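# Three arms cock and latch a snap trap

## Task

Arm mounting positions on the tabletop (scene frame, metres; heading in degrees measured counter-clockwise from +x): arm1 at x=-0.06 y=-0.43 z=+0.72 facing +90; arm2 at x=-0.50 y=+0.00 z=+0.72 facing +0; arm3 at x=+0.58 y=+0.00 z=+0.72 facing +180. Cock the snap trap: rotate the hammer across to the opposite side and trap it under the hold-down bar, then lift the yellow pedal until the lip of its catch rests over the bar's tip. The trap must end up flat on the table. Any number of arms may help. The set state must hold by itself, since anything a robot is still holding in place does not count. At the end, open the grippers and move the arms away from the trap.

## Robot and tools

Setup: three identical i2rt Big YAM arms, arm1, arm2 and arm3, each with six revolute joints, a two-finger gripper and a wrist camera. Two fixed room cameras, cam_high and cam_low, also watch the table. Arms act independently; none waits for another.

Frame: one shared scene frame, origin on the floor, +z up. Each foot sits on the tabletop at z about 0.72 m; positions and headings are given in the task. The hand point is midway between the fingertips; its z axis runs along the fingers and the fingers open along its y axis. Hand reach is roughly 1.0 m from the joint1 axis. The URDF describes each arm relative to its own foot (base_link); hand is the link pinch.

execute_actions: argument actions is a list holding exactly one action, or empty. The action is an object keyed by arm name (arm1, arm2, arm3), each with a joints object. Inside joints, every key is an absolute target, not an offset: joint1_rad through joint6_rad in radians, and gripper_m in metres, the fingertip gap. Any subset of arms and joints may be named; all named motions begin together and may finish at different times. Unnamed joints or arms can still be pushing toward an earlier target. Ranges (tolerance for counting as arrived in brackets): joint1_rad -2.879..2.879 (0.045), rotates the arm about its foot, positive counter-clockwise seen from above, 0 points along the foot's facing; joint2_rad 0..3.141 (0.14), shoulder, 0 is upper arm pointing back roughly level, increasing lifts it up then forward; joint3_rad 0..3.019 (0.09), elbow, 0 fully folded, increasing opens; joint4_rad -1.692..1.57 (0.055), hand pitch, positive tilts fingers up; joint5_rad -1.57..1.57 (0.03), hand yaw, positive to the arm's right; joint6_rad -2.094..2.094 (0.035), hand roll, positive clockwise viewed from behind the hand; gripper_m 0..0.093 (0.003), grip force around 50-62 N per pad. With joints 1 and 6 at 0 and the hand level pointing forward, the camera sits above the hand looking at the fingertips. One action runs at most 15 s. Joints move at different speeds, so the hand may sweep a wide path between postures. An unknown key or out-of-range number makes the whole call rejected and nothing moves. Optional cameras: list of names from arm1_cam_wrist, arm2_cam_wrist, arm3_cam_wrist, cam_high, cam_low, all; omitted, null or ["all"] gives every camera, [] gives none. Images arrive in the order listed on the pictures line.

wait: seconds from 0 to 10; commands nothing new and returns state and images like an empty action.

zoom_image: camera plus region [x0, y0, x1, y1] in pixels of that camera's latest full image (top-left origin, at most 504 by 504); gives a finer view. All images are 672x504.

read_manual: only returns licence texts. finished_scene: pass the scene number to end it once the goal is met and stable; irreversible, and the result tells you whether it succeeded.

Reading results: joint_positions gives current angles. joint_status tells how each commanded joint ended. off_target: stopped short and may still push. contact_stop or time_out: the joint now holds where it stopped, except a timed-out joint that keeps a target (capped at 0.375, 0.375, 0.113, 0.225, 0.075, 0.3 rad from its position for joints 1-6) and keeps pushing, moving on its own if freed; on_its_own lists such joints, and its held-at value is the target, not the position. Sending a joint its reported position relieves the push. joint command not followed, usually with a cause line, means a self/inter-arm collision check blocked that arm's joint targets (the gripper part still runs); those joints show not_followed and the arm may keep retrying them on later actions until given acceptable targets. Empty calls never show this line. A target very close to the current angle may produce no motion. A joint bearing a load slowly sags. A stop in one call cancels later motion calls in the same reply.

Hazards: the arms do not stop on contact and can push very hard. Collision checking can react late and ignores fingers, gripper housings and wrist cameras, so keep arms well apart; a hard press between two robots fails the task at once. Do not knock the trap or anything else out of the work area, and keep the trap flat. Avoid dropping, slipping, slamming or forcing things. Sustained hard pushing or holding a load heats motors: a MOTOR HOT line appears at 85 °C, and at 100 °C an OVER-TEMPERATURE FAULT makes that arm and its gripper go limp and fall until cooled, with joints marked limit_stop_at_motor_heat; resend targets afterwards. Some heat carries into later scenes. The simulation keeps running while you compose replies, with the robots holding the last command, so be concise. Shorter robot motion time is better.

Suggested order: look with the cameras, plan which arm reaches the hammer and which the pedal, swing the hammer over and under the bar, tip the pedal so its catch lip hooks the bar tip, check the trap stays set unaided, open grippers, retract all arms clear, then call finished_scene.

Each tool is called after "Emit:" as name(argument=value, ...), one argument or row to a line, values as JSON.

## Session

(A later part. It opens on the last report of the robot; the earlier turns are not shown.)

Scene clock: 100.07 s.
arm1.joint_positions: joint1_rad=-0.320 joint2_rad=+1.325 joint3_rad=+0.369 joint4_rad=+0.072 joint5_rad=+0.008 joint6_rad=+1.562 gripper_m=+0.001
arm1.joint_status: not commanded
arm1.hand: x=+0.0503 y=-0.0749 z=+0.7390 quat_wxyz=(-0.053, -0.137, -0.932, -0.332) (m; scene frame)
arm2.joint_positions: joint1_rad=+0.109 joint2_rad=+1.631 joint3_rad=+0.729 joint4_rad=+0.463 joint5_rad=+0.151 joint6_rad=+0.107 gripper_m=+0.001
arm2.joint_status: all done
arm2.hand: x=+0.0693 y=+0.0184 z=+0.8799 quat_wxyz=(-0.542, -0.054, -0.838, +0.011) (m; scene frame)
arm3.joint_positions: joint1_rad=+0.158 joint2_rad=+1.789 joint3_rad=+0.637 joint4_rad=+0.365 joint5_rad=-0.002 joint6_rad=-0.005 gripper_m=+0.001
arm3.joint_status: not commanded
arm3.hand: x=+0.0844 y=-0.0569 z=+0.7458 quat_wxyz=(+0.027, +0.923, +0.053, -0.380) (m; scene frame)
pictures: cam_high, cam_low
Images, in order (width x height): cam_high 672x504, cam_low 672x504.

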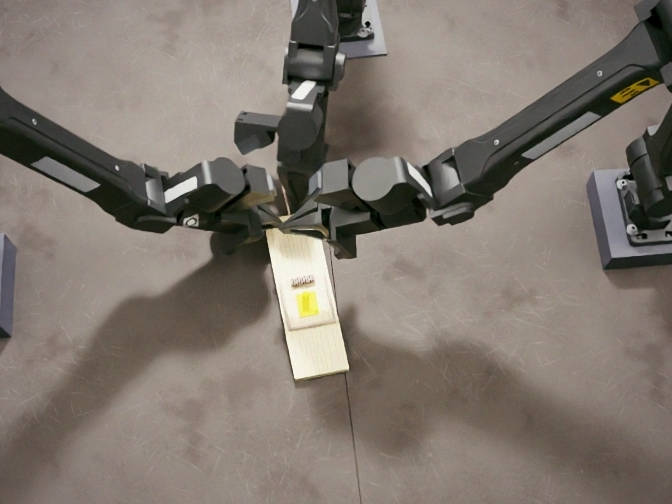

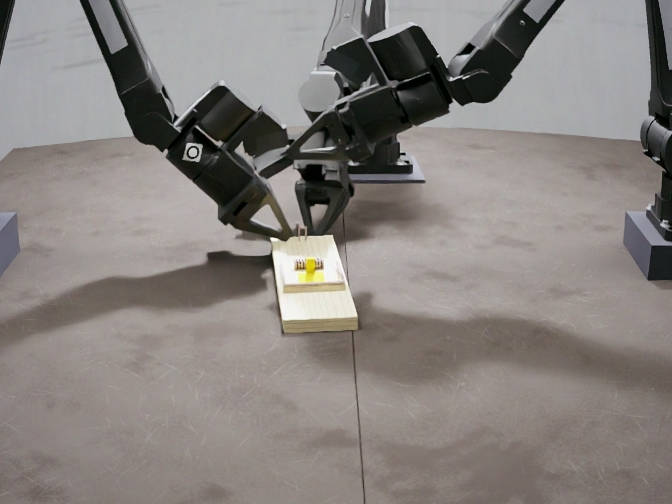

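Emit:
execute_actions(
  actions=[
    {"arm3":{"joints":{"joint2_rad":1.55,"joint3_rad":0.5}},"arm1":{"joints":{"joint2_rad":1.1}},"arm2":{"joints":{"joint1_rad":0.35,"joint3_rad":0.62,"joint5_rad":0.32,"joint6_rad":0.17,"gripper_m":0.024}}},
  ],
  cameras=[],
)

Emit:
execute_actions(
  actions=[
    {"arm3":{"joints":{"joint1_rad":-0.32}},"arm1":{"joints":{"joint1_rad":-0.38,"joint3_rad":0.48,"joint4_rad":0}}},
  ],
  cameras=[],
)

Emit:
execute_actions(
  actions=[
    {"arm3":{"joints":{"joint2_rad":1.78,"joint3_rad":0.79,"joint4_rad":0.265}},"arm1":{"joints":{"joint2_rad":1.47}},"arm2":{"joints":{"joint2_rad":1.78,"joint3_rad":0.74,"joint4_rad":0.43}}},
  ],
  cameras=["cam_high","arm2_cam_wrist"],
)

Scene clock: 101.70 s.
arm1.joint_positions: joint1_rad=-0.320 joint2_rad=+1.093 joint3_rad=+0.369 joint4_rad=+0.072 joint5_rad=+0.011 joint6_rad=+1.562 gripper_m=+0.001
arm1.joint_status: all done
arm1.hand: x=+0.0563 y=-0.0580 z=+0.8227 quat_wxyz=(-0.071, -0.132, -0.887, -0.438) (m; scene frame)
arm2.joint_positions: joint1_rad=+0.357 joint2_rad=+1.632 joint3_rad=+0.604 joint4_rad=+0.465 joint5_rad=+0.317 joint6_rad=+0.154 gripper_m=+0.024
arm2.joint_status: all done
arm2.hand: x=+0.0004 y=+0.1128 z=+0.8292 quat_wxyz=(-0.500, -0.002, -0.866, +0.018) (m; scene frame)
arm3.joint_positions: joint1_rad=+0.154 joint2_rad=+1.558 joint3_rad=+0.493 joint4_rad=+0.329 joint5_rad=+0.000 joint6_rad=-0.005 gripper_m=+0.001
arm3.joint_status: all done
arm3.hand: x=+0.1303 y=-0.0491 z=+0.7947 quat_wxyz=(+0.026, +0.913, +0.050, -0.403) (m; scene frame)
pictures: none
No camera images: the call's "cameras" was empty. Leave "cameras" out to get every camera's image.

Scene clock: 102.80 s.
arm1.joint_positions: joint1_rad=-0.376 joint2_rad=+1.093 joint3_rad=+0.433 joint4_rad=+0.016 joint5_rad=+0.011 joint6_rad=+1.562 gripper_m=+0.001
arm1.joint_status: all done
arm1.hand: x=+0.0827 y=-0.0492 z=+0.8431 quat_wxyz=(-0.084, -0.156, -0.881, -0.439) (m; scene frame)
arm2.joint_positions: joint1_rad=+0.357 joint2_rad=+1.632 joint3_rad=+0.604 joint4_rad=+0.465 joint5_rad=+0.317 joint6_rad=+0.154 gripper_m=+0.024
arm2.joint_status: not commanded
arm2.hand: x=+0.0004 y=+0.1128 z=+0.8292 quat_wxyz=(-0.500, -0.002, -0.866, +0.018) (m; scene frame)
arm3.joint_positions: joint1_rad=-0.321 joint2_rad=+1.558 joint3_rad=+0.493 joint4_rad=+0.329 joint5_rad=+0.000 joint6_rad=-0.005 gripper_m=+0.001
arm3.joint_status: all done
arm3.hand: x=+0.1576 y=+0.1621 z=+0.7926 quat_wxyz=(-0.070, +0.900, -0.166, -0.396) (m; scene frame)
pictures: none
No camera images: the call's "cameras" was empty. Leave "cameras" out to get every camera's image.

Scene clock: 103.90 s.
arm1.joint_positions: joint1_rad=-0.376 joint2_rad=+1.397 joint3_rad=+0.497 joint4_rad=+0.027 joint5_rad=+0.012 joint6_rad=+1.563 gripper_m=+0.001
arm1.joint_status: all done
arm1.hand: x=+0.0866 y=-0.0380 z=+0.7539 quat_wxyz=(-0.065, -0.163, -0.926, -0.335) (m; scene frame)
arm2.joint_positions: joint1_rad=+0.357 joint2_rad=+1.787 joint3_rad=+0.713 joint4_rad=+0.437 joint5_rad=+0.318 joint6_rad=+0.154 gripper_m=+0.024
arm2.joint_status: all done
arm2.hand: x=+0.0305 y=+0.1229 z=+0.7874 quat_wxyz=(-0.470, +0.004, -0.882, +0.029) (m; scene frame)
arm3.joint_positions: joint1_rad=-0.321 joint2_rad=+1.773 joint3_rad=+0.759 joint4_rad=+0.272 joint5_rad=+0.000 joint6_rad=-0.005 gripper_m=+0.001
arm3.joint_status: all done
arm3.hand: x=+0.0686 y=+0.1960 z=+0.7785 quat_wxyz=(-0.070, +0.902, -0.166, -0.393) (m; scene frame)
pictures: arm2_cam_wrist, cam_high
Images, in order (width x height): arm2_cam_wrist 672x504, cam_high 672x504.

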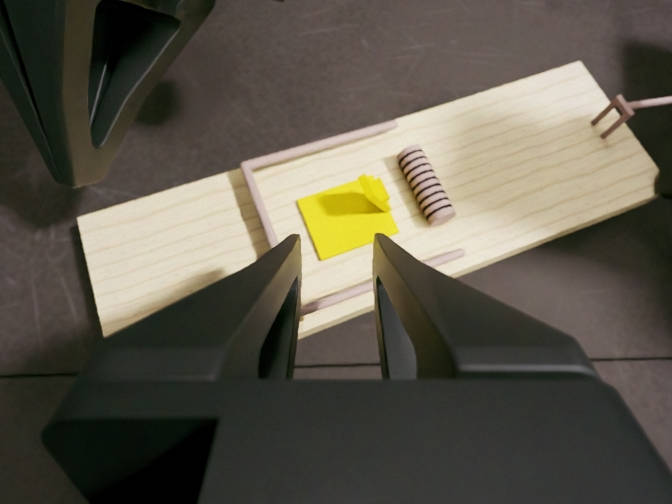

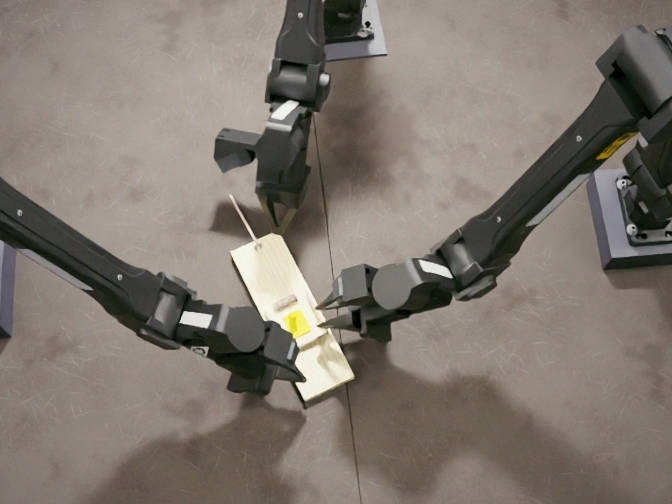

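Emit:
execute_actions(
  actions=[
    {"arm1":{"joints":{"joint2_rad":1.25}},"arm3":{"joints":{"joint2_rad":1.87,"joint3_rad":0.83}},"arm2":{"joints":{"joint2_rad":1.6,"joint3_rad":0.6}}},
  ],
  cameras=[],
)

Emit:
execute_actions(
  actions=[
    {"arm1":{"joints":{"joint1_rad":-0.55,"joint2_rad":1.45,"joint3_rad":0.71}},"arm3":{"joints":{"joint2_rad":1.92}}},
  ],
  cameras=[],
)

Emit:
execute_actions(
  actions=[
    {"arm1":{"joints":{"joint2_rad":1.61}}},
  ],
  cameras=["cam_high"],
)

Emit:
execute_actions(
  actions=[
    {"arm1":{"joints":{"joint1_rad":-0.34}}},
  ],
  cameras=["cam_high"],
)

Scene clock: 105.57 s.
arm1.joint_positions: joint1_rad=-0.376 joint2_rad=+1.247 joint3_rad=+0.482 joint4_rad=+0.013 joint5_rad=+0.012 joint6_rad=+1.563 gripper_m=+0.001
arm1.joint_status: all done
arm1.hand: x=+0.0876 y=-0.0358 z=+0.8052 quat_wxyz=(-0.075, -0.160, -0.904, -0.390) (m; scene frame)
arm2.joint_positions: joint1_rad=+0.357 joint2_rad=+1.602 joint3_rad=+0.590 joint4_rad=+0.437 joint5_rad=+0.318 joint6_rad=+0.154 gripper_m=+0.024
arm2.joint_status: all done
arm2.hand: x=-0.0068 y=+0.1102 z=+0.8321 quat_wxyz=(-0.495, -0.002, -0.868, +0.020) (m; scene frame)
arm3.joint_positions: joint1_rad=-0.321 joint2_rad=+1.855 joint3_rad=+0.801 joint4_rad=+0.271 joint5_rad=+0.000 joint6_rad=-0.005 gripper_m=+0.001
arm3.joint_status: all done
arm3.hand: x=+0.0610 y=+0.1987 z=+0.7500 quat_wxyz=(-0.066, +0.910, -0.167, -0.374) (m; scene frame)
pictures: none
No camera images: the call's "cameras" was empty. Leave "cameras" out to get every camera's image.

Scene clock: 106.47 s.
arm1.joint_positions: joint1_rad=-0.553 joint2_rad=+1.452 joint3_rad=+0.673 joint4_rad=+0.010 joint5_rad=+0.012 joint6_rad=+1.563 gripper_m=+0.001
arm1.joint_status: all done
arm1.hand: x=+0.1910 y=-0.0055 z=+0.8015 quat_wxyz=(-0.107, -0.240, -0.889, -0.375) (m; scene frame)
arm2.joint_positions: joint1_rad=+0.357 joint2_rad=+1.602 joint3_rad=+0.590 joint4_rad=+0.437 joint5_rad=+0.318 joint6_rad=+0.154 gripper_m=+0.024
arm2.joint_status: not commanded
arm2.hand: x=-0.0068 y=+0.1102 z=+0.8321 quat_wxyz=(-0.495, -0.002, -0.868, +0.020) (m; scene frame)
arm3.joint_positions: joint1_rad=-0.321 joint2_rad=+1.864 joint3_rad=+0.809 joint4_rad=+0.271 joint5_rad=+0.000 joint6_rad=-0.005 gripper_m=+0.001
arm3.joint_status: all done
arm3.hand: x=+0.0582 y=+0.1997 z=+0.7485 quat_wxyz=(-0.066, +0.910, -0.167, -0.374) (m; scene frame)
pictures: none
No camera images: the call's "cameras" was empty. Leave "cameras" out to get every camera's image.

Scene clock: 107.40 s.
arm1.joint_positions: joint1_rad=-0.553 joint2_rad=+1.590 joint3_rad=+0.682 joint4_rad=+0.014 joint5_rad=+0.011 joint6_rad=+1.564 gripper_m=+0.001
arm1.joint_status: all done
arm1.hand: x=+0.1873 y=-0.0113 z=+0.7415 quat_wxyz=(-0.091, -0.245, -0.911, -0.319) (m; scene frame)
arm2.joint_positions: joint1_rad=+0.357 joint2_rad=+1.602 joint3_rad=+0.590 joint4_rad=+0.437 joint5_rad=+0.318 joint6_rad=+0.154 gripper_m=+0.024
arm2.joint_status: not commanded
arm2.hand: x=-0.0068 y=+0.1102 z=+0.8321 quat_wxyz=(-0.495, -0.002, -0.868, +0.020) (m; scene frame)
arm3.joint_positions: joint1_rad=-0.321 joint2_rad=+1.864 joint3_rad=+0.809 joint4_rad=+0.271 joint5_rad=+0.000 joint6_rad=-0.005 gripper_m=+0.001
arm3.joint_status: not commanded
arm3.hand: x=+0.0582 y=+0.1997 z=+0.7485 quat_wxyz=(-0.066, +0.910, -0.167, -0.374) (m; scene frame)
pictures: cam_high
Images, in order (width x height): cam_high 672x504.

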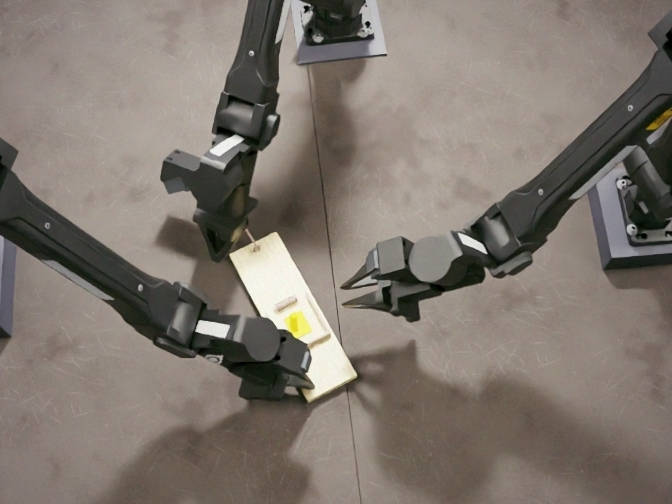

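Scene clock: 108.30 s.
arm1.joint_positions: joint1_rad=-0.332 joint2_rad=+1.590 joint3_rad=+0.682 joint4_rad=+0.014 joint5_rad=+0.014 joint6_rad=+1.564 gripper_m=+0.001
arm1.joint_status: all done
arm1.hand: x=+0.0901 y=+0.0325 z=+0.7418 quat_wxyz=(-0.057, -0.144, -0.932, -0.327) (m; scene frame)
arm2.joint_positions: joint1_rad=+0.357 joint2_rad=+1.602 joint3_rad=+0.590 joint4_rad=+0.437 joint5_rad=+0.318 joint6_rad=+0.154 gripper_m=+0.024
arm2.joint_status: not commanded
arm2.hand: x=-0.0068 y=+0.1102 z=+0.8321 quat_wxyz=(-0.495, -0.002, -0.868, +0.020) (m; scene frame)
arm3.joint_positions: joint1_rad=-0.321 joint2_rad=+1.870 joint3_rad=+0.819 joint4_rad=+0.271 joint5_rad=+0.002 joint6_rad=-0.005 gripper_m=+0.001
arm3.joint_status: not commanded
arm3.hand: x=+0.0548 y=+0.2016 z=+0.7486 quat_wxyz=(-0.067, +0.909, -0.168, -0.376) (m; scene frame)
pictures: cam_high
Images, in order (width x height): cam_high 672x504.

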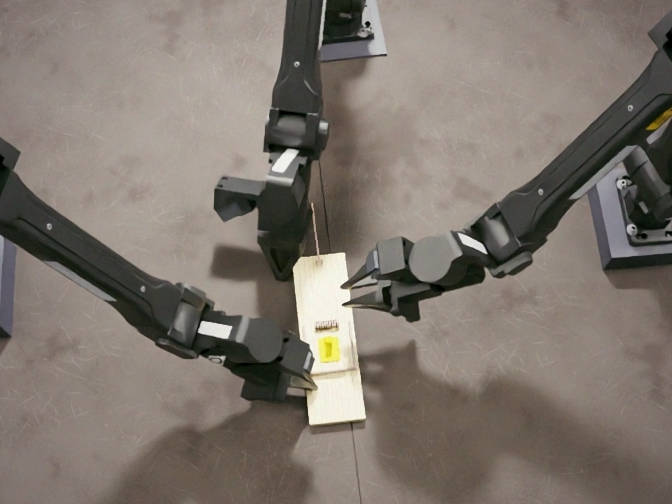

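Emit:
execute_actions(
  actions=[
    {"arm1":{"joints":{"joint2_rad":1.4,"joint1_rad":-0.36}},"arm3":{"joints":{"joint2_rad":1.75}}},
  ],
  cameras=[],
)

Emit:
execute_actions(
  actions=[
    {"arm1":{"joints":{"joint1_rad":-0.245,"joint3_rad":0.61}},"arm3":{"joints":{"joint1_rad":-0.41,"joint2_rad":1.83,"joint3_rad":0.94,"joint4_rad":0.195}},"arm2":{"joints":{"joint1_rad":0.52,"joint5_rad":0.42,"joint6_rad":0.22}}},
  ],
  cameras=[],
)

Emit:
execute_actions(
  actions=[
    {"arm1":{"joints":{"joint2_rad":1.61}},"arm3":{"joints":{"joint2_rad":2.0}},"arm2":{"joints":{"joint2_rad":1.79,"joint3_rad":0.75}}},
  ],
  cameras=["cam_high","arm2_cam_wrist"],
)

Scene clock: 109.97 s.
arm1.joint_positions: joint1_rad=-0.355 joint2_rad=+1.389 joint3_rad=+0.682 joint4_rad=+0.011 joint5_rad=+0.012 joint6_rad=+1.564 gripper_m=+0.001
arm1.joint_status: all done
arm1.hand: x=+0.1048 y=+0.0415 z=+0.8362 quat_wxyz=(-0.075, -0.149, -0.894, -0.417) (m; scene frame)
arm2.joint_positions: joint1_rad=+0.357 joint2_rad=+1.602 joint3_rad=+0.590 joint4_rad=+0.437 joint5_rad=+0.318 joint6_rad=+0.154 gripper_m=+0.024
arm2.joint_status: not commanded
arm2.hand: x=-0.0068 y=+0.1102 z=+0.8321 quat_wxyz=(-0.495, -0.002, -0.868, +0.020) (m; scene frame)
arm3.joint_positions: joint1_rad=-0.321 joint2_rad=+1.758 joint3_rad=+0.819 joint4_rad=+0.269 joint5_rad=+0.002 joint6_rad=-0.005 gripper_m=+0.001
arm3.joint_status: all done
arm3.hand: x=+0.0410 y=+0.2074 z=+0.8095 quat_wxyz=(-0.077, +0.887, -0.164, -0.425) (m; scene frame)
pictures: none
No camera images: the call's "cameras" was empty. Leave "cameras" out to get every camera's image.

Scene clock: 110.83 s.
arm1.joint_positions: joint1_rad=-0.240 joint2_rad=+1.393 joint3_rad=+0.609 joint4_rad=+0.011 joint5_rad=+0.012 joint6_rad=+1.564 gripper_m=+0.001
arm1.joint_status: all done
arm1.hand: x=+0.0429 y=+0.0270 z=+0.8008 quat_wxyz=(-0.047, -0.099, -0.916, -0.386) (m; scene frame)
arm2.joint_positions: joint1_rad=+0.527 joint2_rad=+1.602 joint3_rad=+0.590 joint4_rad=+0.437 joint5_rad=+0.417 joint6_rad=+0.204 gripper_m=+0.024
arm2.joint_status: all done
arm2.hand: x=-0.0295 y=+0.1754 z=+0.8356 quat_wxyz=(-0.506, +0.026, -0.862, +0.008) (m; scene frame)
arm3.joint_positions: joint1_rad=-0.417 joint2_rad=+1.817 joint3_rad=+0.897 joint4_rad=+0.203 joint5_rad=+0.001 joint6_rad=-0.005 gripper_m=+0.001
arm3.joint_status: all done
arm3.hand: x=+0.0460 y=+0.2665 z=+0.7958 quat_wxyz=(-0.092, +0.888, -0.208, -0.400) (m; scene frame)
pictures: none
No camera images: the call's "cameras" was empty. Leave "cameras" out to get every camera's image.

Scene clock: 111.73 s.
arm1.joint_positions: joint1_rad=-0.241 joint2_rad=+1.519 joint3_rad=+0.628 joint4_rad=+0.025 joint5_rad=+0.013 joint6_rad=+1.565 gripper_m=+0.001
arm1.joint_status: all done
arm1.hand: x=+0.0437 y=+0.0278 z=+0.7545 quat_wxyz=(-0.043, -0.102, -0.933, -0.342) (m; scene frame)
arm2.joint_positions: joint1_rad=+0.527 joint2_rad=+1.798 joint3_rad=+0.724 joint4_rad=+0.435 joint5_rad=+0.418 joint6_rad=+0.204 gripper_m=+0.024
arm2.joint_status: all done
arm2.hand: x=+0.0091 y=+0.1961 z=+0.7900 quat_wxyz=(-0.481, +0.034, -0.876, +0.021) (m; scene frame)
arm3.joint_positions: joint1_rad=-0.422 joint2_rad=+1.948 joint3_rad=+0.925 joint4_rad=+0.216 joint5_rad=+0.008 joint6_rad=-0.004 gripper_m=+0.001
arm3.joint_status: all done
arm3.hand: x=+0.0511 y=+0.2675 z=+0.7336 quat_wxyz=(-0.086, +0.904, -0.215, -0.358) (m; scene frame)
pictures: arm2_cam_wrist, cam_high
Images, in order (width x height): arm2_cam_wrist 672x504, cam_high 672x504.

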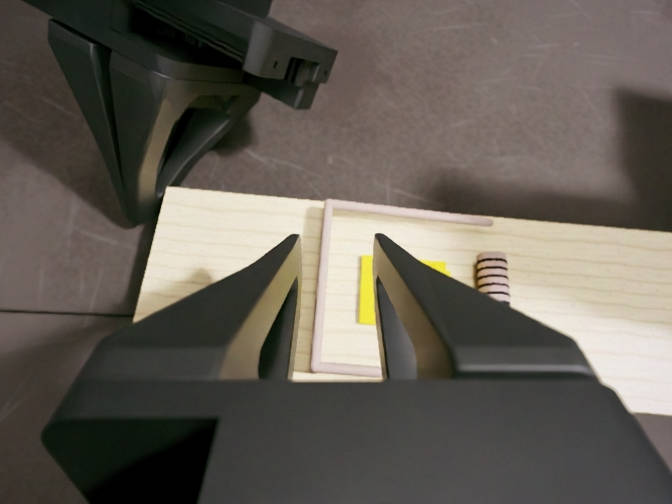

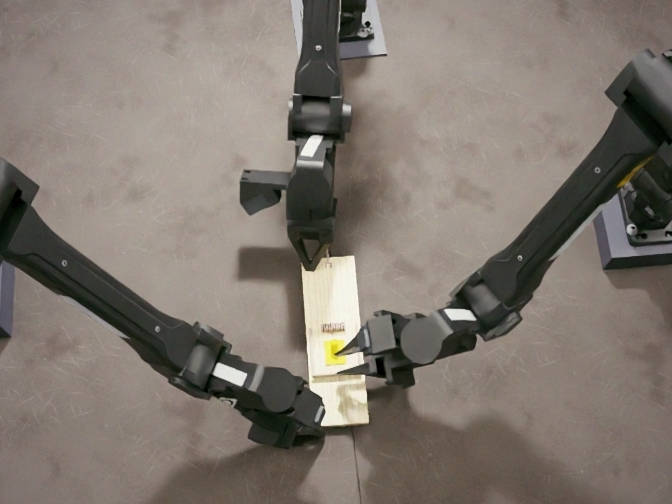

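Emit:
execute_actions(
  actions=[
    {"arm3":{"joints":{"joint2_rad":1.85}},"arm2":{"joints":{"joint3_rad":0.69,"joint1_rad":0.55}}},
  ],
  cameras=[],
)

Emit:
execute_actions(
  actions=[
    {"arm3":{"joints":{"joint1_rad":-0.375,"joint3_rad":0.98}}},
  ],
  cameras=[],
)

Emit:
execute_actions(
  actions=[
    {"arm3":{"joints":{"joint2_rad":2.02}},"arm2":{"joints":{"joint2_rad":1.85}}},
  ],
  cameras=["arm2_cam_wrist"],
)

Scene clock: 113.00 s.
arm1.joint_positions: joint1_rad=-0.241 joint2_rad=+1.519 joint3_rad=+0.628 joint4_rad=+0.025 joint5_rad=+0.013 joint6_rad=+1.565 gripper_m=+0.001
arm1.joint_status: not commanded
arm1.hand: x=+0.0437 y=+0.0278 z=+0.7545 quat_wxyz=(-0.043, -0.102, -0.933, -0.342) (m; scene frame)
arm2.joint_positions: joint1_rad=+0.540 joint2_rad=+1.798 joint3_rad=+0.681 joint4_rad=+0.435 joint5_rad=+0.418 joint6_rad=+0.204 gripper_m=+0.024
arm2.joint_status: all done
arm2.hand: x=-0.0118 y=+0.1929 z=+0.7742 quat_wxyz=(-0.464, +0.045, -0.884, +0.026) (m; scene frame)
arm3.joint_positions: joint1_rad=-0.418 joint2_rad=+1.866 joint3_rad=+0.925 joint4_rad=+0.201 joint5_rad=+0.003 joint6_rad=-0.004 gripper_m=+0.001
arm3.joint_status: all done
arm3.hand: x=+0.0405 y=+0.2700 z=+0.7783 quat_wxyz=(-0.090, +0.892, -0.210, -0.389) (m; scene frame)
pictures: none
No camera images: the call's "cameras" was empty. Leave "cameras" out to get every camera's image.

Scene clock: 113.67 s.
arm1.joint_positions: joint1_rad=-0.241 joint2_rad=+1.519 joint3_rad=+0.628 joint4_rad=+0.025 joint5_rad=+0.013 joint6_rad=+1.565 gripper_m=+0.001
arm1.joint_status: not commanded
arm1.hand: x=+0.0437 y=+0.0278 z=+0.7545 quat_wxyz=(-0.043, -0.102, -0.933, -0.342) (m; scene frame)
arm2.joint_positions: joint1_rad=+0.540 joint2_rad=+1.798 joint3_rad=+0.681 joint4_rad=+0.435 joint5_rad=+0.418 joint6_rad=+0.204 gripper_m=+0.024
arm2.joint_status: not commanded
arm2.hand: x=-0.0118 y=+0.1929 z=+0.7742 quat_wxyz=(-0.464, +0.045, -0.884, +0.026) (m; scene frame)
arm3.joint_positions: joint1_rad=-0.374 joint2_rad=+1.866 joint3_rad=+0.933 joint4_rad=+0.201 joint5_rad=+0.002 joint6_rad=-0.004 gripper_m=+0.001
arm3.joint_status: all done
arm3.hand: x=+0.0253 y=+0.2472 z=+0.7819 quat_wxyz=(-0.082, +0.895, -0.190, -0.395) (m; scene frame)
pictures: none
No camera images: the call's "cameras" was empty. Leave "cameras" out to get every camera's image.

Scene clock: 114.47 s.
arm1.joint_positions: joint1_rad=-0.241 joint2_rad=+1.523 joint3_rad=+0.632 joint4_rad=+0.027 joint5_rad=+0.013 joint6_rad=+1.565 gripper_m=+0.001
arm1.joint_status: not commanded
arm1.hand: x=+0.0443 y=+0.0297 z=+0.7547 quat_wxyz=(-0.043, -0.102, -0.933, -0.343) (m; scene frame)
arm2.joint_positions: joint1_rad=+0.544 joint2_rad=+1.835 joint3_rad=+0.682 joint4_rad=+0.437 joint5_rad=+0.420 joint6_rad=+0.206 gripper_m=+0.024
arm2.joint_status: all done
arm2.hand: x=-0.0159 y=+0.1919 z=+0.7564 quat_wxyz=(-0.451, +0.049, -0.890, +0.033) (m; scene frame)
arm3.joint_positions: joint1_rad=-0.374 joint2_rad=+1.950 joint3_rad=+0.968 joint4_rad=+0.216 joint5_rad=-0.001 joint6_rad=-0.004 gripper_m=+0.001
arm3.joint_status: all done
arm3.hand: x=+0.0187 y=+0.2492 z=+0.7490 quat_wxyz=(-0.077, +0.902, -0.191, -0.380) (m; scene frame)
pictures: arm2_cam_wrist
Images, in order (width x height): arm2_cam_wrist 672x504.

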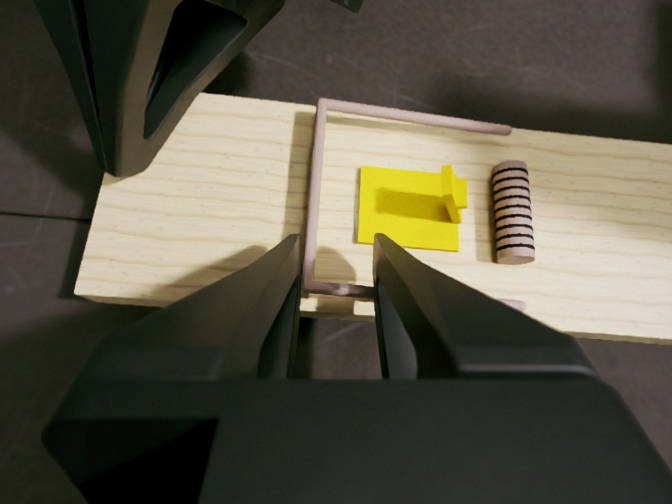

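Slightly further in, then close.

Emit:
execute_actions(
  actions=[
    {"arm2":{"joints":{"joint3_rad":0.745,"joint2_rad":1.885,"joint1_rad":0.56}}},
  ],
  cameras=["arm2_cam_wrist"],
)

Emit:
execute_actions(
  actions=[
    {"arm2":{"joints":{"gripper_m":0}}},
  ],
  cameras=[],
)

Emit:
execute_actions(
  actions=[
    {"arm2":{"joints":{"joint1_rad":0.51,"joint2_rad":1.7,"joint4_rad":0.47}}},
  ],
  cameras=["arm2_cam_wrist"],
)

Emit:
execute_actions(
  actions=[
    {"arm2":{"joints":{"joint1_rad":0.38,"joint2_rad":1.63}}},
  ],
  cameras=["arm2_cam_wrist","cam_high"],
)

Scene clock: 115.37 s.
arm1.joint_positions: joint1_rad=-0.241 joint2_rad=+1.523 joint3_rad=+0.632 joint4_rad=+0.027 joint5_rad=+0.013 joint6_rad=+1.565 gripper_m=+0.001
arm1.joint_status: not commanded
arm1.hand: x=+0.0443 y=+0.0297 z=+0.7547 quat_wxyz=(-0.043, -0.102, -0.933, -0.343) (m; scene frame)
arm2.joint_positions: joint1_rad=+0.545 joint2_rad=+1.871 joint3_rad=+0.726 joint4_rad=+0.437 joint5_rad=+0.424 joint6_rad=+0.206 gripper_m=+0.024
arm2.joint_status: all done
arm2.hand: x=-0.0019 y=+0.2004 z=+0.7533 quat_wxyz=(-0.455, +0.049, -0.889, +0.032) (m; scene frame)
arm3.joint_positions: joint1_rad=-0.374 joint2_rad=+1.950 joint3_rad=+0.968 joint4_rad=+0.216 joint5_rad=-0.001 joint6_rad=-0.004 gripper_m=+0.001
arm3.joint_status: not commanded
arm3.hand: x=+0.0187 y=+0.2492 z=+0.7490 quat_wxyz=(-0.077, +0.902, -0.191, -0.380) (m; scene frame)
pictures: arm2_cam_wrist
Images, in order (width x height): arm2_cam_wrist 672x504.

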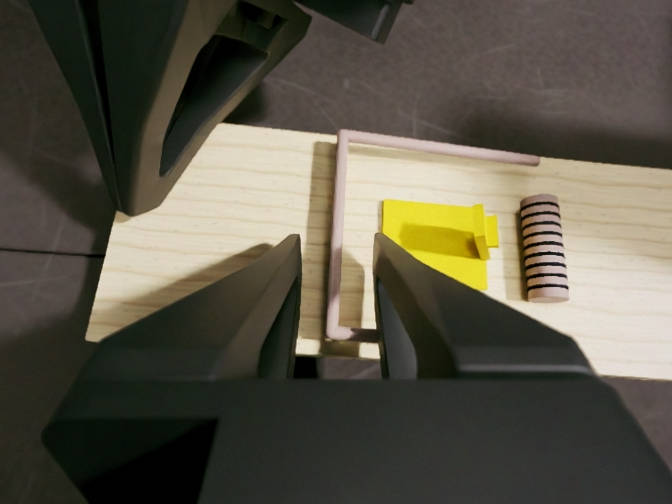

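Scene clock: 115.87 s.
arm1.joint_positions: joint1_rad=-0.242 joint2_rad=+1.523 joint3_rad=+0.632 joint4_rad=+0.028 joint5_rad=+0.013 joint6_rad=+1.565 gripper_m=+0.001
arm1.joint_status: not commanded
arm1.hand: x=+0.0445 y=+0.0297 z=+0.7547 quat_wxyz=(-0.043, -0.102, -0.933, -0.343) (m; scene frame)
arm2.joint_positions: joint1_rad=+0.547 joint2_rad=+1.871 joint3_rad=+0.729 joint4_rad=+0.437 joint5_rad=+0.426 joint6_rad=+0.209 gripper_m=+0.003
arm2.joint_status: all done
arm2.hand: x=-0.0009 y=+0.2016 z=+0.7544 quat_wxyz=(-0.456, +0.047, -0.888, +0.032) (m; scene frame)
arm3.joint_positions: joint1_rad=-0.374 joint2_rad=+1.950 joint3_rad=+0.968 joint4_rad=+0.216 joint5_rad=-0.001 joint6_rad=-0.004 gripper_m=+0.001
arm3.joint_status: not commanded
arm3.hand: x=+0.0185 y=+0.2493 z=+0.7492 quat_wxyz=(-0.077, +0.902, -0.191, -0.380) (m; scene frame)
pictures: none
No camera images: the call's "cameras" was empty. Leave "cameras" out to get every camera's image.

Scene clock: 116.70 s.
arm1.joint_positions: joint1_rad=-0.243 joint2_rad=+1.524 joint3_rad=+0.632 joint4_rad=+0.028 joint5_rad=+0.013 joint6_rad=+1.565 gripper_m=+0.001
arm1.joint_status: not commanded
arm1.hand: x=+0.0451 y=+0.0298 z=+0.7547 quat_wxyz=(-0.044, -0.102, -0.933, -0.343) (m; scene frame)
arm2.joint_positions: joint1_rad=+0.523 joint2_rad=+1.773 joint3_rad=+0.696 joint4_rad=+0.436 joint5_rad=+0.407 joint6_rad=+0.220 gripper_m=+0.003
arm2.joint_status: all done
arm2.hand: x=+0.0004 y=+0.1914 z=+0.7920 quat_wxyz=(-0.479, +0.028, -0.877, +0.013) (m; scene frame)
arm3.joint_positions: joint1_rad=-0.373 joint2_rad=+1.952 joint3_rad=+0.971 joint4_rad=+0.216 joint5_rad=-0.002 joint6_rad=-0.004 gripper_m=+0.001
arm3.joint_status: not commanded
arm3.hand: x=+0.0172 y=+0.2493 z=+0.7492 quat_wxyz=(-0.077, +0.902, -0.190, -0.381) (m; scene frame)
pictures: arm2_cam_wrist
Images, in order (width x height): arm2_cam_wrist 672x504.

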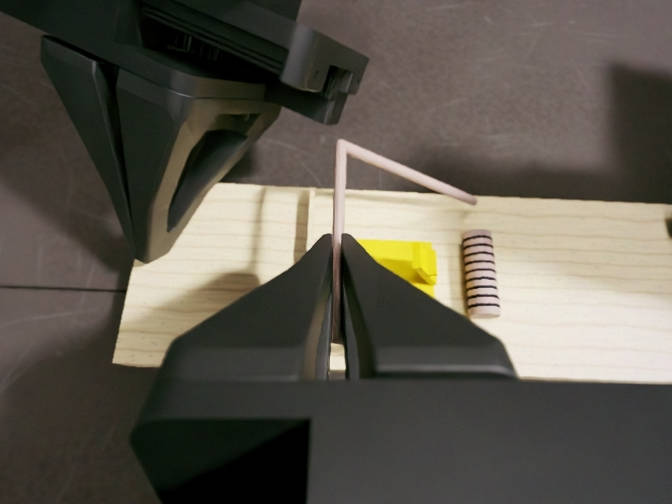

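Scene clock: 118.60 s.
arm1.joint_positions: joint1_rad=-0.250 joint2_rad=+1.524 joint3_rad=+0.634 joint4_rad=+0.028 joint5_rad=+0.017 joint6_rad=+1.565 gripper_m=+0.001
arm1.joint_status: not commanded
arm1.hand: x=+0.0491 y=+0.0298 z=+0.7554 quat_wxyz=(-0.047, -0.106, -0.932, -0.344) (m; scene frame)
arm2.joint_positions: joint1_rad=+0.451 joint2_rad=+1.687 joint3_rad=+0.679 joint4_rad=+0.430 joint5_rad=+0.374 joint6_rad=+0.221 gripper_m=+0.003
arm2.joint_status: joint1_rad time_out (moved -0.072 of -0.143); the others done
arm2.on_its_own: joint1_rad reads +0.451 and still pushes toward +0.380 since a time_out
arm2.hand: x=+0.0119 y=+0.1600 z=+0.8268 quat_wxyz=(-0.500, -0.003, -0.866, +0.005) (m; scene frame)
arm3.joint_positions: joint1_rad=-0.373 joint2_rad=+1.948 joint3_rad=+0.971 joint4_rad=+0.216 joint5_rad=-0.003 joint6_rad=-0.004 gripper_m=+0.001
arm3.joint_status: not commanded
arm3.hand: x=+0.0167 y=+0.2495 z=+0.7515 quat_wxyz=(-0.077, +0.901, -0.190, -0.383) (m; scene frame)
pictures: arm2_cam_wrist, cam_high
Images, in order (width x height): arm2_cam_wrist 672x504, cam_high 672x504.

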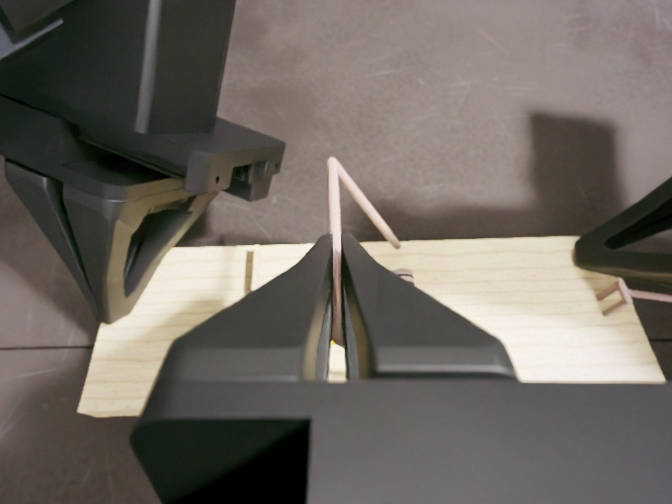

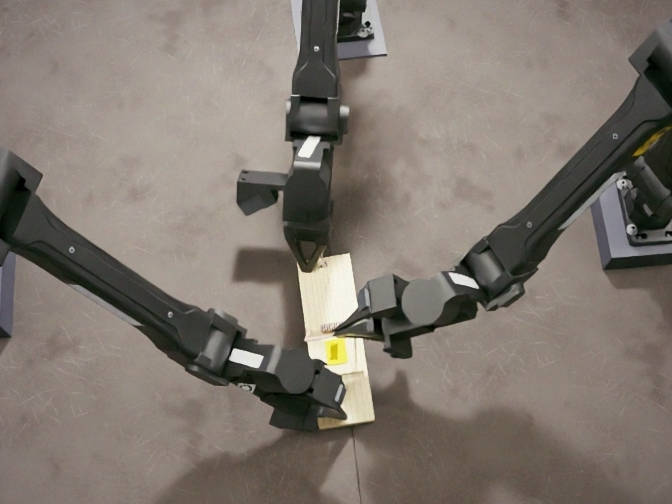

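Emit:
execute_actions(
  actions=[
    {"arm2":{"joints":{"joint1_rad":0.27,"joint2_rad":1.6,"joint3_rad":0.62,"joint5_rad":0.42}}},
  ],
  cameras=["arm2_cam_wrist","cam_high"],
)

Emit:
execute_actions(
  actions=[
    {"arm2":{"joints":{"joint1_rad":0.16,"joint2_rad":1.66,"joint3_rad":0.57,"joint5_rad":0.36}}},
  ],
  cameras=["arm2_cam_wrist","cam_high"],
)

Scene clock: 119.80 s.
arm1.joint_positions: joint1_rad=-0.250 joint2_rad=+1.526 joint3_rad=+0.635 joint4_rad=+0.028 joint5_rad=+0.015 joint6_rad=+1.565 gripper_m=+0.001
arm1.joint_status: not commanded
arm1.hand: x=+0.0490 y=+0.0299 z=+0.7545 quat_wxyz=(-0.046, -0.106, -0.932, -0.343) (m; scene frame)
arm2.joint_positions: joint1_rad=+0.259 joint2_rad=+1.609 joint3_rad=+0.616 joint4_rad=+0.450 joint5_rad=+0.422 joint6_rad=+0.221 gripper_m=+0.001
arm2.joint_status: all done
arm2.hand: x=+0.0123 y=+0.0467 z=+0.8452 quat_wxyz=(-0.513, -0.101, -0.850, +0.068) (m; scene frame)
arm3.joint_positions: joint1_rad=-0.377 joint2_rad=+1.954 joint3_rad=+0.973 joint4_rad=+0.217 joint5_rad=+0.001 joint6_rad=-0.008 gripper_m=+0.001
arm3.joint_status: not commanded
arm3.hand: x=+0.0176 y=+0.2521 z=+0.7490 quat_wxyz=(-0.080, +0.901, -0.191, -0.381) (m; scene frame)
pictures: arm2_cam_wrist, cam_high
Images, in order (width x height): arm2_cam_wrist 672x504, cam_high 672x504.

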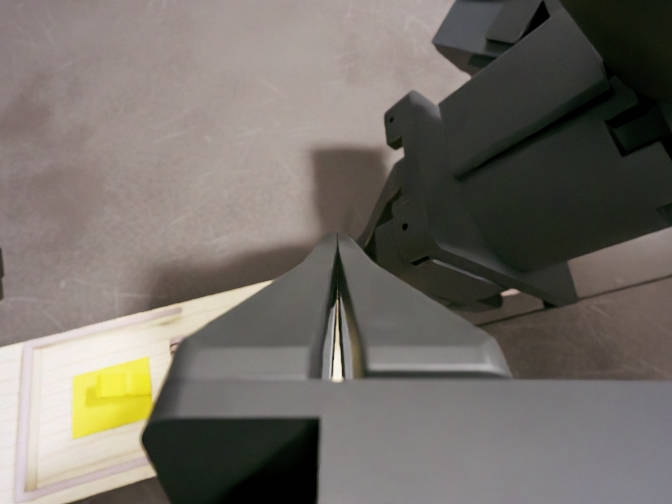

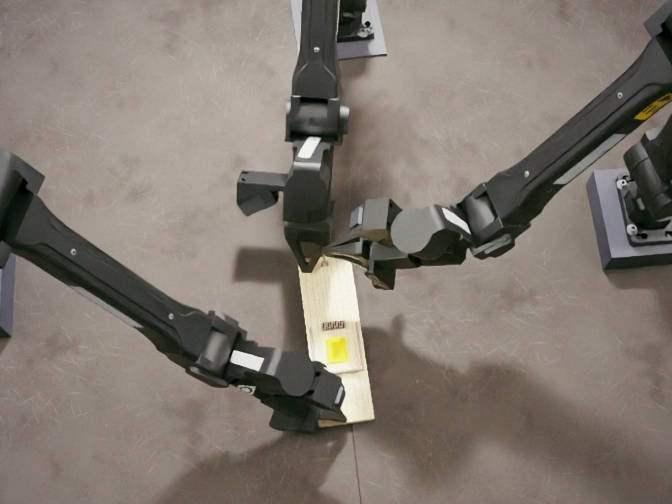

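Scene clock: 120.63 s.
arm1.joint_positions: joint1_rad=-0.250 joint2_rad=+1.526 joint3_rad=+0.635 joint4_rad=+0.028 joint5_rad=+0.015 joint6_rad=+1.565 gripper_m=+0.001
arm1.joint_status: not commanded
arm1.hand: x=+0.0490 y=+0.0299 z=+0.7545 quat_wxyz=(-0.046, -0.106, -0.932, -0.343) (m; scene frame)
arm2.joint_positions: joint1_rad=+0.157 joint2_rad=+1.666 joint3_rad=+0.559 joint4_rad=+0.453 joint5_rad=+0.362 joint6_rad=+0.221 gripper_m=+0.001
arm2.joint_status: all done
arm2.hand: x=-0.0137 y=+0.0004 z=+0.7942 quat_wxyz=(-0.461, -0.122, -0.875, +0.081) (m; scene frame)
arm3.joint_positions: joint1_rad=-0.377 joint2_rad=+1.954 joint3_rad=+0.973 joint4_rad=+0.217 joint5_rad=+0.001 joint6_rad=-0.008 gripper_m=+0.001
arm3.joint_status: not commanded
arm3.hand: x=+0.0176 y=+0.2521 z=+0.7490 quat_wxyz=(-0.080, +0.901, -0.191, -0.381) (m; scene frame)
pictures: arm2_cam_wrist, cam_high
Images, in order (width x height): arm2_cam_wrist 672x504, cam_high 672x504.

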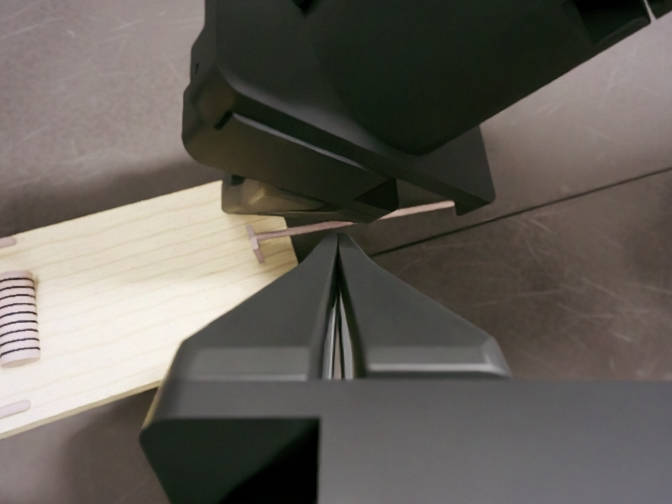

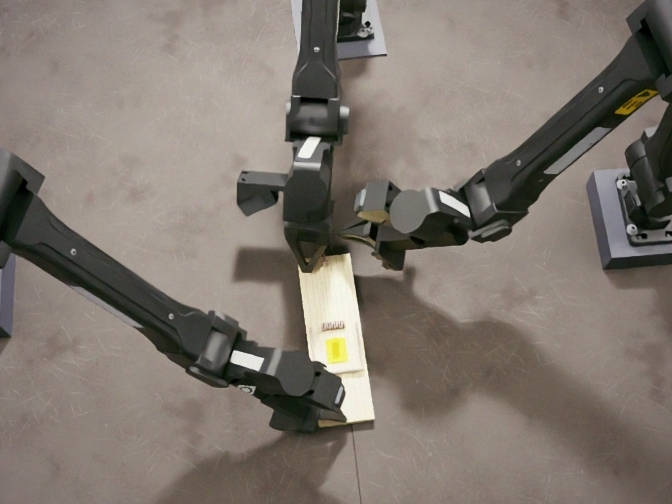

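Emit:
execute_actions(
  actions=[
    {"arm2":{"joints":{"joint1_rad":0.545,"joint2_rad":1.65,"joint3_rad":0.6,"joint4_rad":0.435,"joint5_rad":0.42,"gripper_m":0.026}}},
  ],
  cameras=[],
)

Emit:
execute_actions(
  actions=[
    {"arm2":{"joints":{"joint2_rad":1.8,"joint3_rad":0.745}}},
  ],
  cameras=[],
)

Emit:
execute_actions(
  actions=[
    {"arm2":{"joints":{"joint2_rad":1.89}}},
  ],
  cameras=["arm2_cam_wrist"],
)

Emit:
execute_actions(
  actions=[
    {"arm2":{"joints":{"gripper_m":0}}},
  ],
  cameras=[],
)

Emit:
execute_actions(
  actions=[
    {"arm2":{"joints":{"joint1_rad":0.51,"joint2_rad":1.7,"joint4_rad":0.47}}},
  ],
  cameras=[],
)

Emit:
execute_actions(
  actions=[
    {"arm2":{"joints":{"joint1_rad":0.40,"joint2_rad":1.64,"joint3_rad":0.69}}},
  ],
  cameras=["arm2_cam_wrist"],
)

Scene clock: 122.10 s.
arm1.joint_positions: joint1_rad=-0.250 joint2_rad=+1.526 joint3_rad=+0.635 joint4_rad=+0.028 joint5_rad=+0.015 joint6_rad=+1.565 gripper_m=+0.001
arm1.joint_status: not commanded
arm1.hand: x=+0.0490 y=+0.0299 z=+0.7545 quat_wxyz=(-0.046, -0.106, -0.932, -0.343) (m; scene frame)
arm2.joint_positions: joint1_rad=+0.548 joint2_rad=+1.666 joint3_rad=+0.570 joint4_rad=+0.445 joint5_rad=+0.419 joint6_rad=+0.221 gripper_m=+0.026
arm2.joint_status: all done
arm2.hand: x=-0.0449 y=+0.1782 z=+0.7996 quat_wxyz=(-0.477, +0.037, -0.878, +0.015) (m; scene frame)
arm3.joint_positions: joint1_rad=-0.377 joint2_rad=+1.954 joint3_rad=+0.973 joint4_rad=+0.217 joint5_rad=+0.001 joint6_rad=-0.008 gripper_m=+0.001
arm3.joint_status: not commanded
arm3.hand: x=+0.0176 y=+0.2521 z=+0.7490 quat_wxyz=(-0.080, +0.901, -0.191, -0.381) (m; scene frame)
pictures: none
No camera images: the call's "cameras" was empty. Leave "cameras" out to get every camera's image.

Scene clock: 123.10 s.
arm1.joint_positions: joint1_rad=-0.250 joint2_rad=+1.526 joint3_rad=+0.635 joint4_rad=+0.028 joint5_rad=+0.015 joint6_rad=+1.565 gripper_m=+0.001
arm1.joint_status: not commanded
arm1.hand: x=+0.0490 y=+0.0299 z=+0.7545 quat_wxyz=(-0.046, -0.106, -0.932, -0.343) (m; scene frame)
arm2.joint_positions: joint1_rad=+0.548 joint2_rad=+1.804 joint3_rad=+0.721 joint4_rad=+0.442 joint5_rad=+0.419 joint6_rad=+0.221 gripper_m=+0.026
arm2.joint_status: all done
arm2.hand: x=+0.0038 y=+0.2059 z=+0.7868 quat_wxyz=(-0.481, +0.036, -0.876, +0.013) (m; scene frame)
arm3.joint_positions: joint1_rad=-0.377 joint2_rad=+1.954 joint3_rad=+0.973 joint4_rad=+0.217 joint5_rad=+0.001 joint6_rad=-0.008 gripper_m=+0.001
arm3.joint_status: not commanded
arm3.hand: x=+0.0176 y=+0.2521 z=+0.7490 quat_wxyz=(-0.080, +0.901, -0.191, -0.381) (m; scene frame)
pictures: none
No camera images: the call's "cameras" was empty. Leave "cameras" out to get every camera's image.

Scene clock: 123.80 s.
arm1.joint_positions: joint1_rad=-0.250 joint2_rad=+1.526 joint3_rad=+0.635 joint4_rad=+0.028 joint5_rad=+0.015 joint6_rad=+1.565 gripper_m=+0.001
arm1.joint_status: not commanded
arm1.hand: x=+0.0490 y=+0.0299 z=+0.7545 quat_wxyz=(-0.046, -0.106, -0.932, -0.343) (m; scene frame)
arm2.joint_positions: joint1_rad=+0.548 joint2_rad=+1.877 joint3_rad=+0.729 joint4_rad=+0.447 joint5_rad=+0.425 joint6_rad=+0.218 gripper_m=+0.026
arm2.joint_status: all done
arm2.hand: x=-0.0005 y=+0.2024 z=+0.7532 quat_wxyz=(-0.458, +0.043, -0.887, +0.028) (m; scene frame)
arm3.joint_positions: joint1_rad=-0.377 joint2_rad=+1.954 joint3_rad=+0.973 joint4_rad=+0.217 joint5_rad=+0.001 joint6_rad=-0.008 gripper_m=+0.001
arm3.joint_status: not commanded
arm3.hand: x=+0.0176 y=+0.2521 z=+0.7490 quat_wxyz=(-0.080, +0.901, -0.191, -0.381) (m; scene frame)
pictures: arm2_cam_wrist
Images, in order (width x height): arm2_cam_wrist 672x504.

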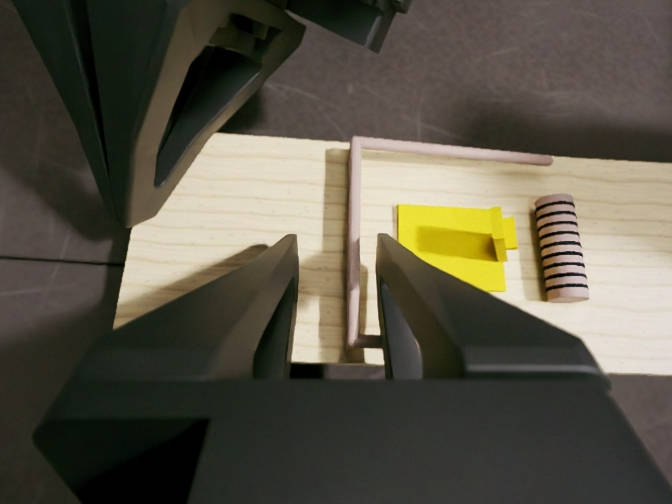

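Scene clock: 124.30 s.
arm1.joint_positions: joint1_rad=-0.250 joint2_rad=+1.526 joint3_rad=+0.635 joint4_rad=+0.028 joint5_rad=+0.015 joint6_rad=+1.565 gripper_m=+0.001
arm1.joint_status: not commanded
arm1.hand: x=+0.0490 y=+0.0302 z=+0.7548 quat_wxyz=(-0.046, -0.106, -0.932, -0.344) (m; scene frame)
arm2.joint_positions: joint1_rad=+0.543 joint2_rad=+1.877 joint3_rad=+0.730 joint4_rad=+0.447 joint5_rad=+0.438 joint6_rad=+0.218 gripper_m=+0.003
arm2.joint_status: all done
arm2.hand: x=+0.0012 y=+0.1981 z=+0.7542 quat_wxyz=(-0.460, +0.038, -0.887, +0.034) (m; scene frame)
arm3.joint_positions: joint1_rad=-0.377 joint2_rad=+1.954 joint3_rad=+0.973 joint4_rad=+0.217 joint5_rad=+0.002 joint6_rad=-0.008 gripper_m=+0.001
arm3.joint_status: not commanded
arm3.hand: x=+0.0177 y=+0.2522 z=+0.7490 quat_wxyz=(-0.080, +0.901, -0.191, -0.381) (m; scene frame)
pictures: none
No camera images: the call's "cameras" was empty. Leave "cameras" out to get every camera's image.

Scene clock: 125.20 s.
arm1.joint_positions: joint1_rad=-0.250 joint2_rad=+1.526 joint3_rad=+0.635 joint4_rad=+0.028 joint5_rad=+0.015 joint6_rad=+1.565 gripper_m=+0.001
arm1.joint_status: not commanded
arm1.hand: x=+0.0490 y=+0.0302 z=+0.7548 quat_wxyz=(-0.046, -0.106, -0.932, -0.344) (m; scene frame)
arm2.joint_positions: joint1_rad=+0.516 joint2_rad=+1.776 joint3_rad=+0.699 joint4_rad=+0.437 joint5_rad=+0.408 joint6_rad=+0.218 gripper_m=+0.003
arm2.joint_status: all done
arm2.hand: x=+0.0027 y=+0.1879 z=+0.7918 quat_wxyz=(-0.480, +0.025, -0.877, +0.016) (m; scene frame)
arm3.joint_positions: joint1_rad=-0.377 joint2_rad=+1.954 joint3_rad=+0.974 joint4_rad=+0.217 joint5_rad=+0.001 joint6_rad=-0.008 gripper_m=+0.001
arm3.joint_status: not commanded
arm3.hand: x=+0.0172 y=+0.2523 z=+0.7492 quat_wxyz=(-0.080, +0.901, -0.191, -0.381) (m; scene frame)
pictures: none
No camera images: the call's "cameras" was empty. Leave "cameras" out to get every camera's image.

Scene clock: 127.07 s.
arm1.joint_positions: joint1_rad=-0.250 joint2_rad=+1.526 joint3_rad=+0.635 joint4_rad=+0.028 joint5_rad=+0.015 joint6_rad=+1.565 gripper_m=+0.001
arm1.joint_status: not commanded
arm1.hand: x=+0.0490 y=+0.0302 z=+0.7548 quat_wxyz=(-0.046, -0.106, -0.932, -0.344) (m; scene frame)
arm2.joint_positions: joint1_rad=+0.458 joint2_rad=+1.692 joint3_rad=+0.658 joint4_rad=+0.437 joint5_rad=+0.376 joint6_rad=+0.218 gripper_m=+0.003
arm2.joint_status: joint1_rad time_out (moved -0.058 of -0.116); the others done
arm2.on_its_own: joint1_rad reads +0.458 and still pushes toward +0.400 since a time_out
arm2.hand: x=+0.0026 y=+0.1592 z=+0.8175 quat_wxyz=(-0.493, +0.002, -0.870, +0.008) (m; scene frame)
arm3.joint_positions: joint1_rad=-0.377 joint2_rad=+1.956 joint3_rad=+0.977 joint4_rad=+0.217 joint5_rad=-0.001 joint6_rad=-0.007 gripper_m=+0.001
arm3.joint_status: not commanded
arm3.hand: x=+0.0162 y=+0.2524 z=+0.7492 quat_wxyz=(-0.079, +0.901, -0.190, -0.382) (m; scene frame)
pictures: arm2_cam_wrist
Images, in order (width x height): arm2_cam_wrist 672x504.

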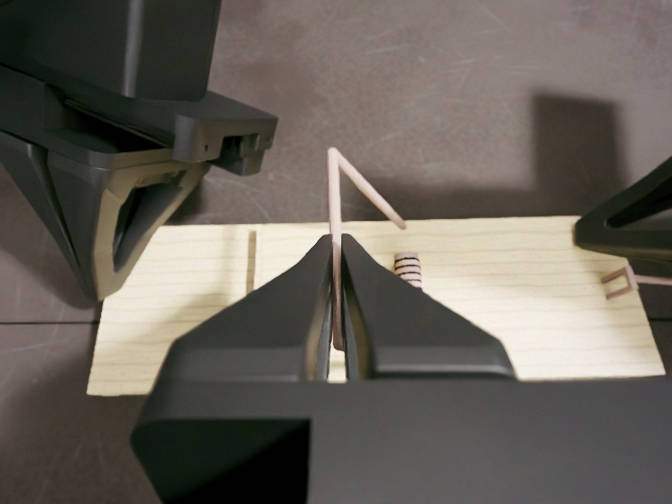

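Emit:
execute_actions(
  actions=[
    {"arm2":{"joints":{"joint1_rad":0.31,"joint2_rad":1.65,"joint3_rad":0.63,"joint4_rad":0.44,"joint5_rad":0.4}}},
  ],
  cameras=["arm2_cam_wrist"],
)

Scene clock: 129.17 s.
arm1.joint_positions: joint1_rad=-0.250 joint2_rad=+1.526 joint3_rad=+0.635 joint4_rad=+0.028 joint5_rad=+0.015 joint6_rad=+1.565 gripper_m=+0.001
arm1.joint_status: not commanded
arm1.hand: x=+0.0490 y=+0.0302 z=+0.7548 quat_wxyz=(-0.046, -0.106, -0.932, -0.344) (m; scene frame)
arm2.joint_positions: joint1_rad=+0.400 joint2_rad=+1.654 joint3_rad=+0.632 joint4_rad=+0.437 joint5_rad=+0.342 joint6_rad=+0.218 gripper_m=+0.003
arm2.joint_status: joint1_rad time_out (moved -0.058 of -0.148); joint5_rad time_out (moved -0.034 of +0.024); the others done
arm2.on_its_own: joint1_rad reads +0.400 and still pushes toward +0.310 since a time_out; joint5_rad reads +0.342 and still pushes toward +0.400 since a time_out
arm2.hand: x=+0.0023 y=+0.1325 z=+0.8245 quat_wxyz=(-0.494, -0.016, -0.869, +0.006) (m; scene frame)
arm3.joint_positions: joint1_rad=-0.376 joint2_rad=+1.956 joint3_rad=+0.977 joint4_rad=+0.217 joint5_rad=-0.001 joint6_rad=-0.007 gripper_m=+0.001
arm3.joint_status: not commanded
arm3.hand: x=+0.0161 y=+0.2521 z=+0.7492 quat_wxyz=(-0.078, +0.901, -0.190, -0.382) (m; scene frame)
pictures: arm2_cam_wrist
Images, in order (width x height): arm2_cam_wrist 672x504.

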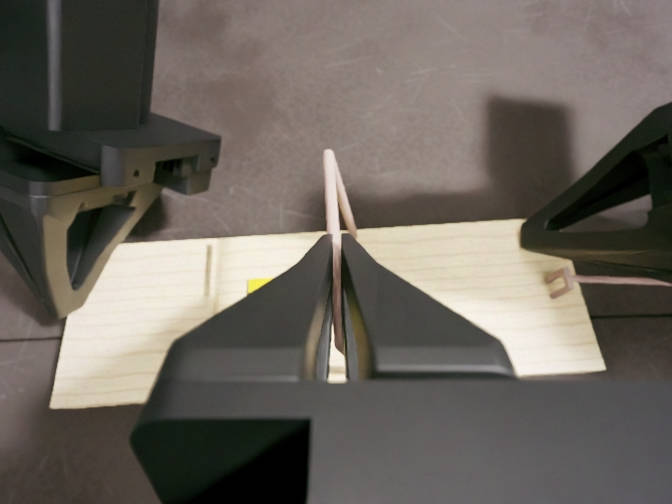

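Emit:
execute_actions(
  actions=[
    {"arm2":{"joints":{"joint1_rad":0.22,"joint2_rad":1.68,"joint3_rad":0.595,"joint5_rad":0.37}}},
  ],
  cameras=["arm2_cam_wrist"],
)

Scene clock: 130.37 s.
arm1.joint_positions: joint1_rad=-0.250 joint2_rad=+1.527 joint3_rad=+0.635 joint4_rad=+0.030 joint5_rad=+0.015 joint6_rad=+1.565 gripper_m=+0.001
arm1.joint_status: not commanded
arm1.hand: x=+0.0488 y=+0.0304 z=+0.7546 quat_wxyz=(-0.046, -0.106, -0.932, -0.344) (m; scene frame)
arm2.joint_positions: joint1_rad=+0.216 joint2_rad=+1.680 joint3_rad=+0.587 joint4_rad=+0.447 joint5_rad=+0.369 joint6_rad=+0.212 gripper_m=+0.001
arm2.joint_status: all done
arm2.hand: x=-0.0036 y=+0.0299 z=+0.7975 quat_wxyz=(-0.467, -0.095, -0.876, +0.071) (m; scene frame)
arm3.joint_positions: joint1_rad=-0.380 joint2_rad=+1.956 joint3_rad=+0.977 joint4_rad=+0.217 joint5_rad=+0.002 joint6_rad=-0.007 gripper_m=+0.001
arm3.joint_status: not commanded
arm3.hand: x=+0.0173 y=+0.2545 z=+0.7490 quat_wxyz=(-0.081, +0.901, -0.192, -0.381) (m; scene frame)
pictures: arm2_cam_wrist
Images, in order (width x height): arm2_cam_wrist 672x504.

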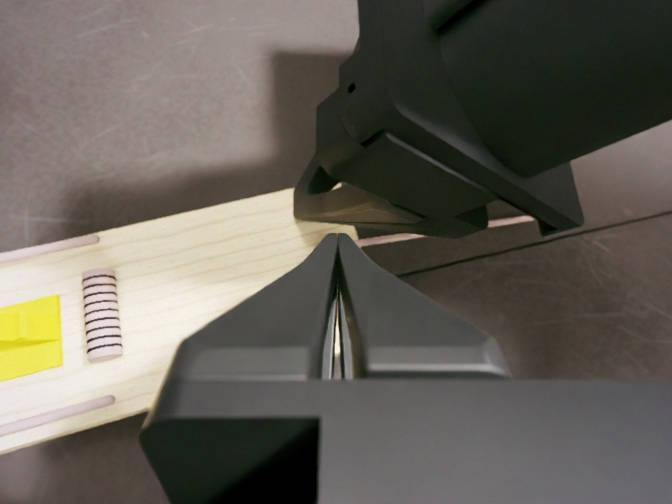

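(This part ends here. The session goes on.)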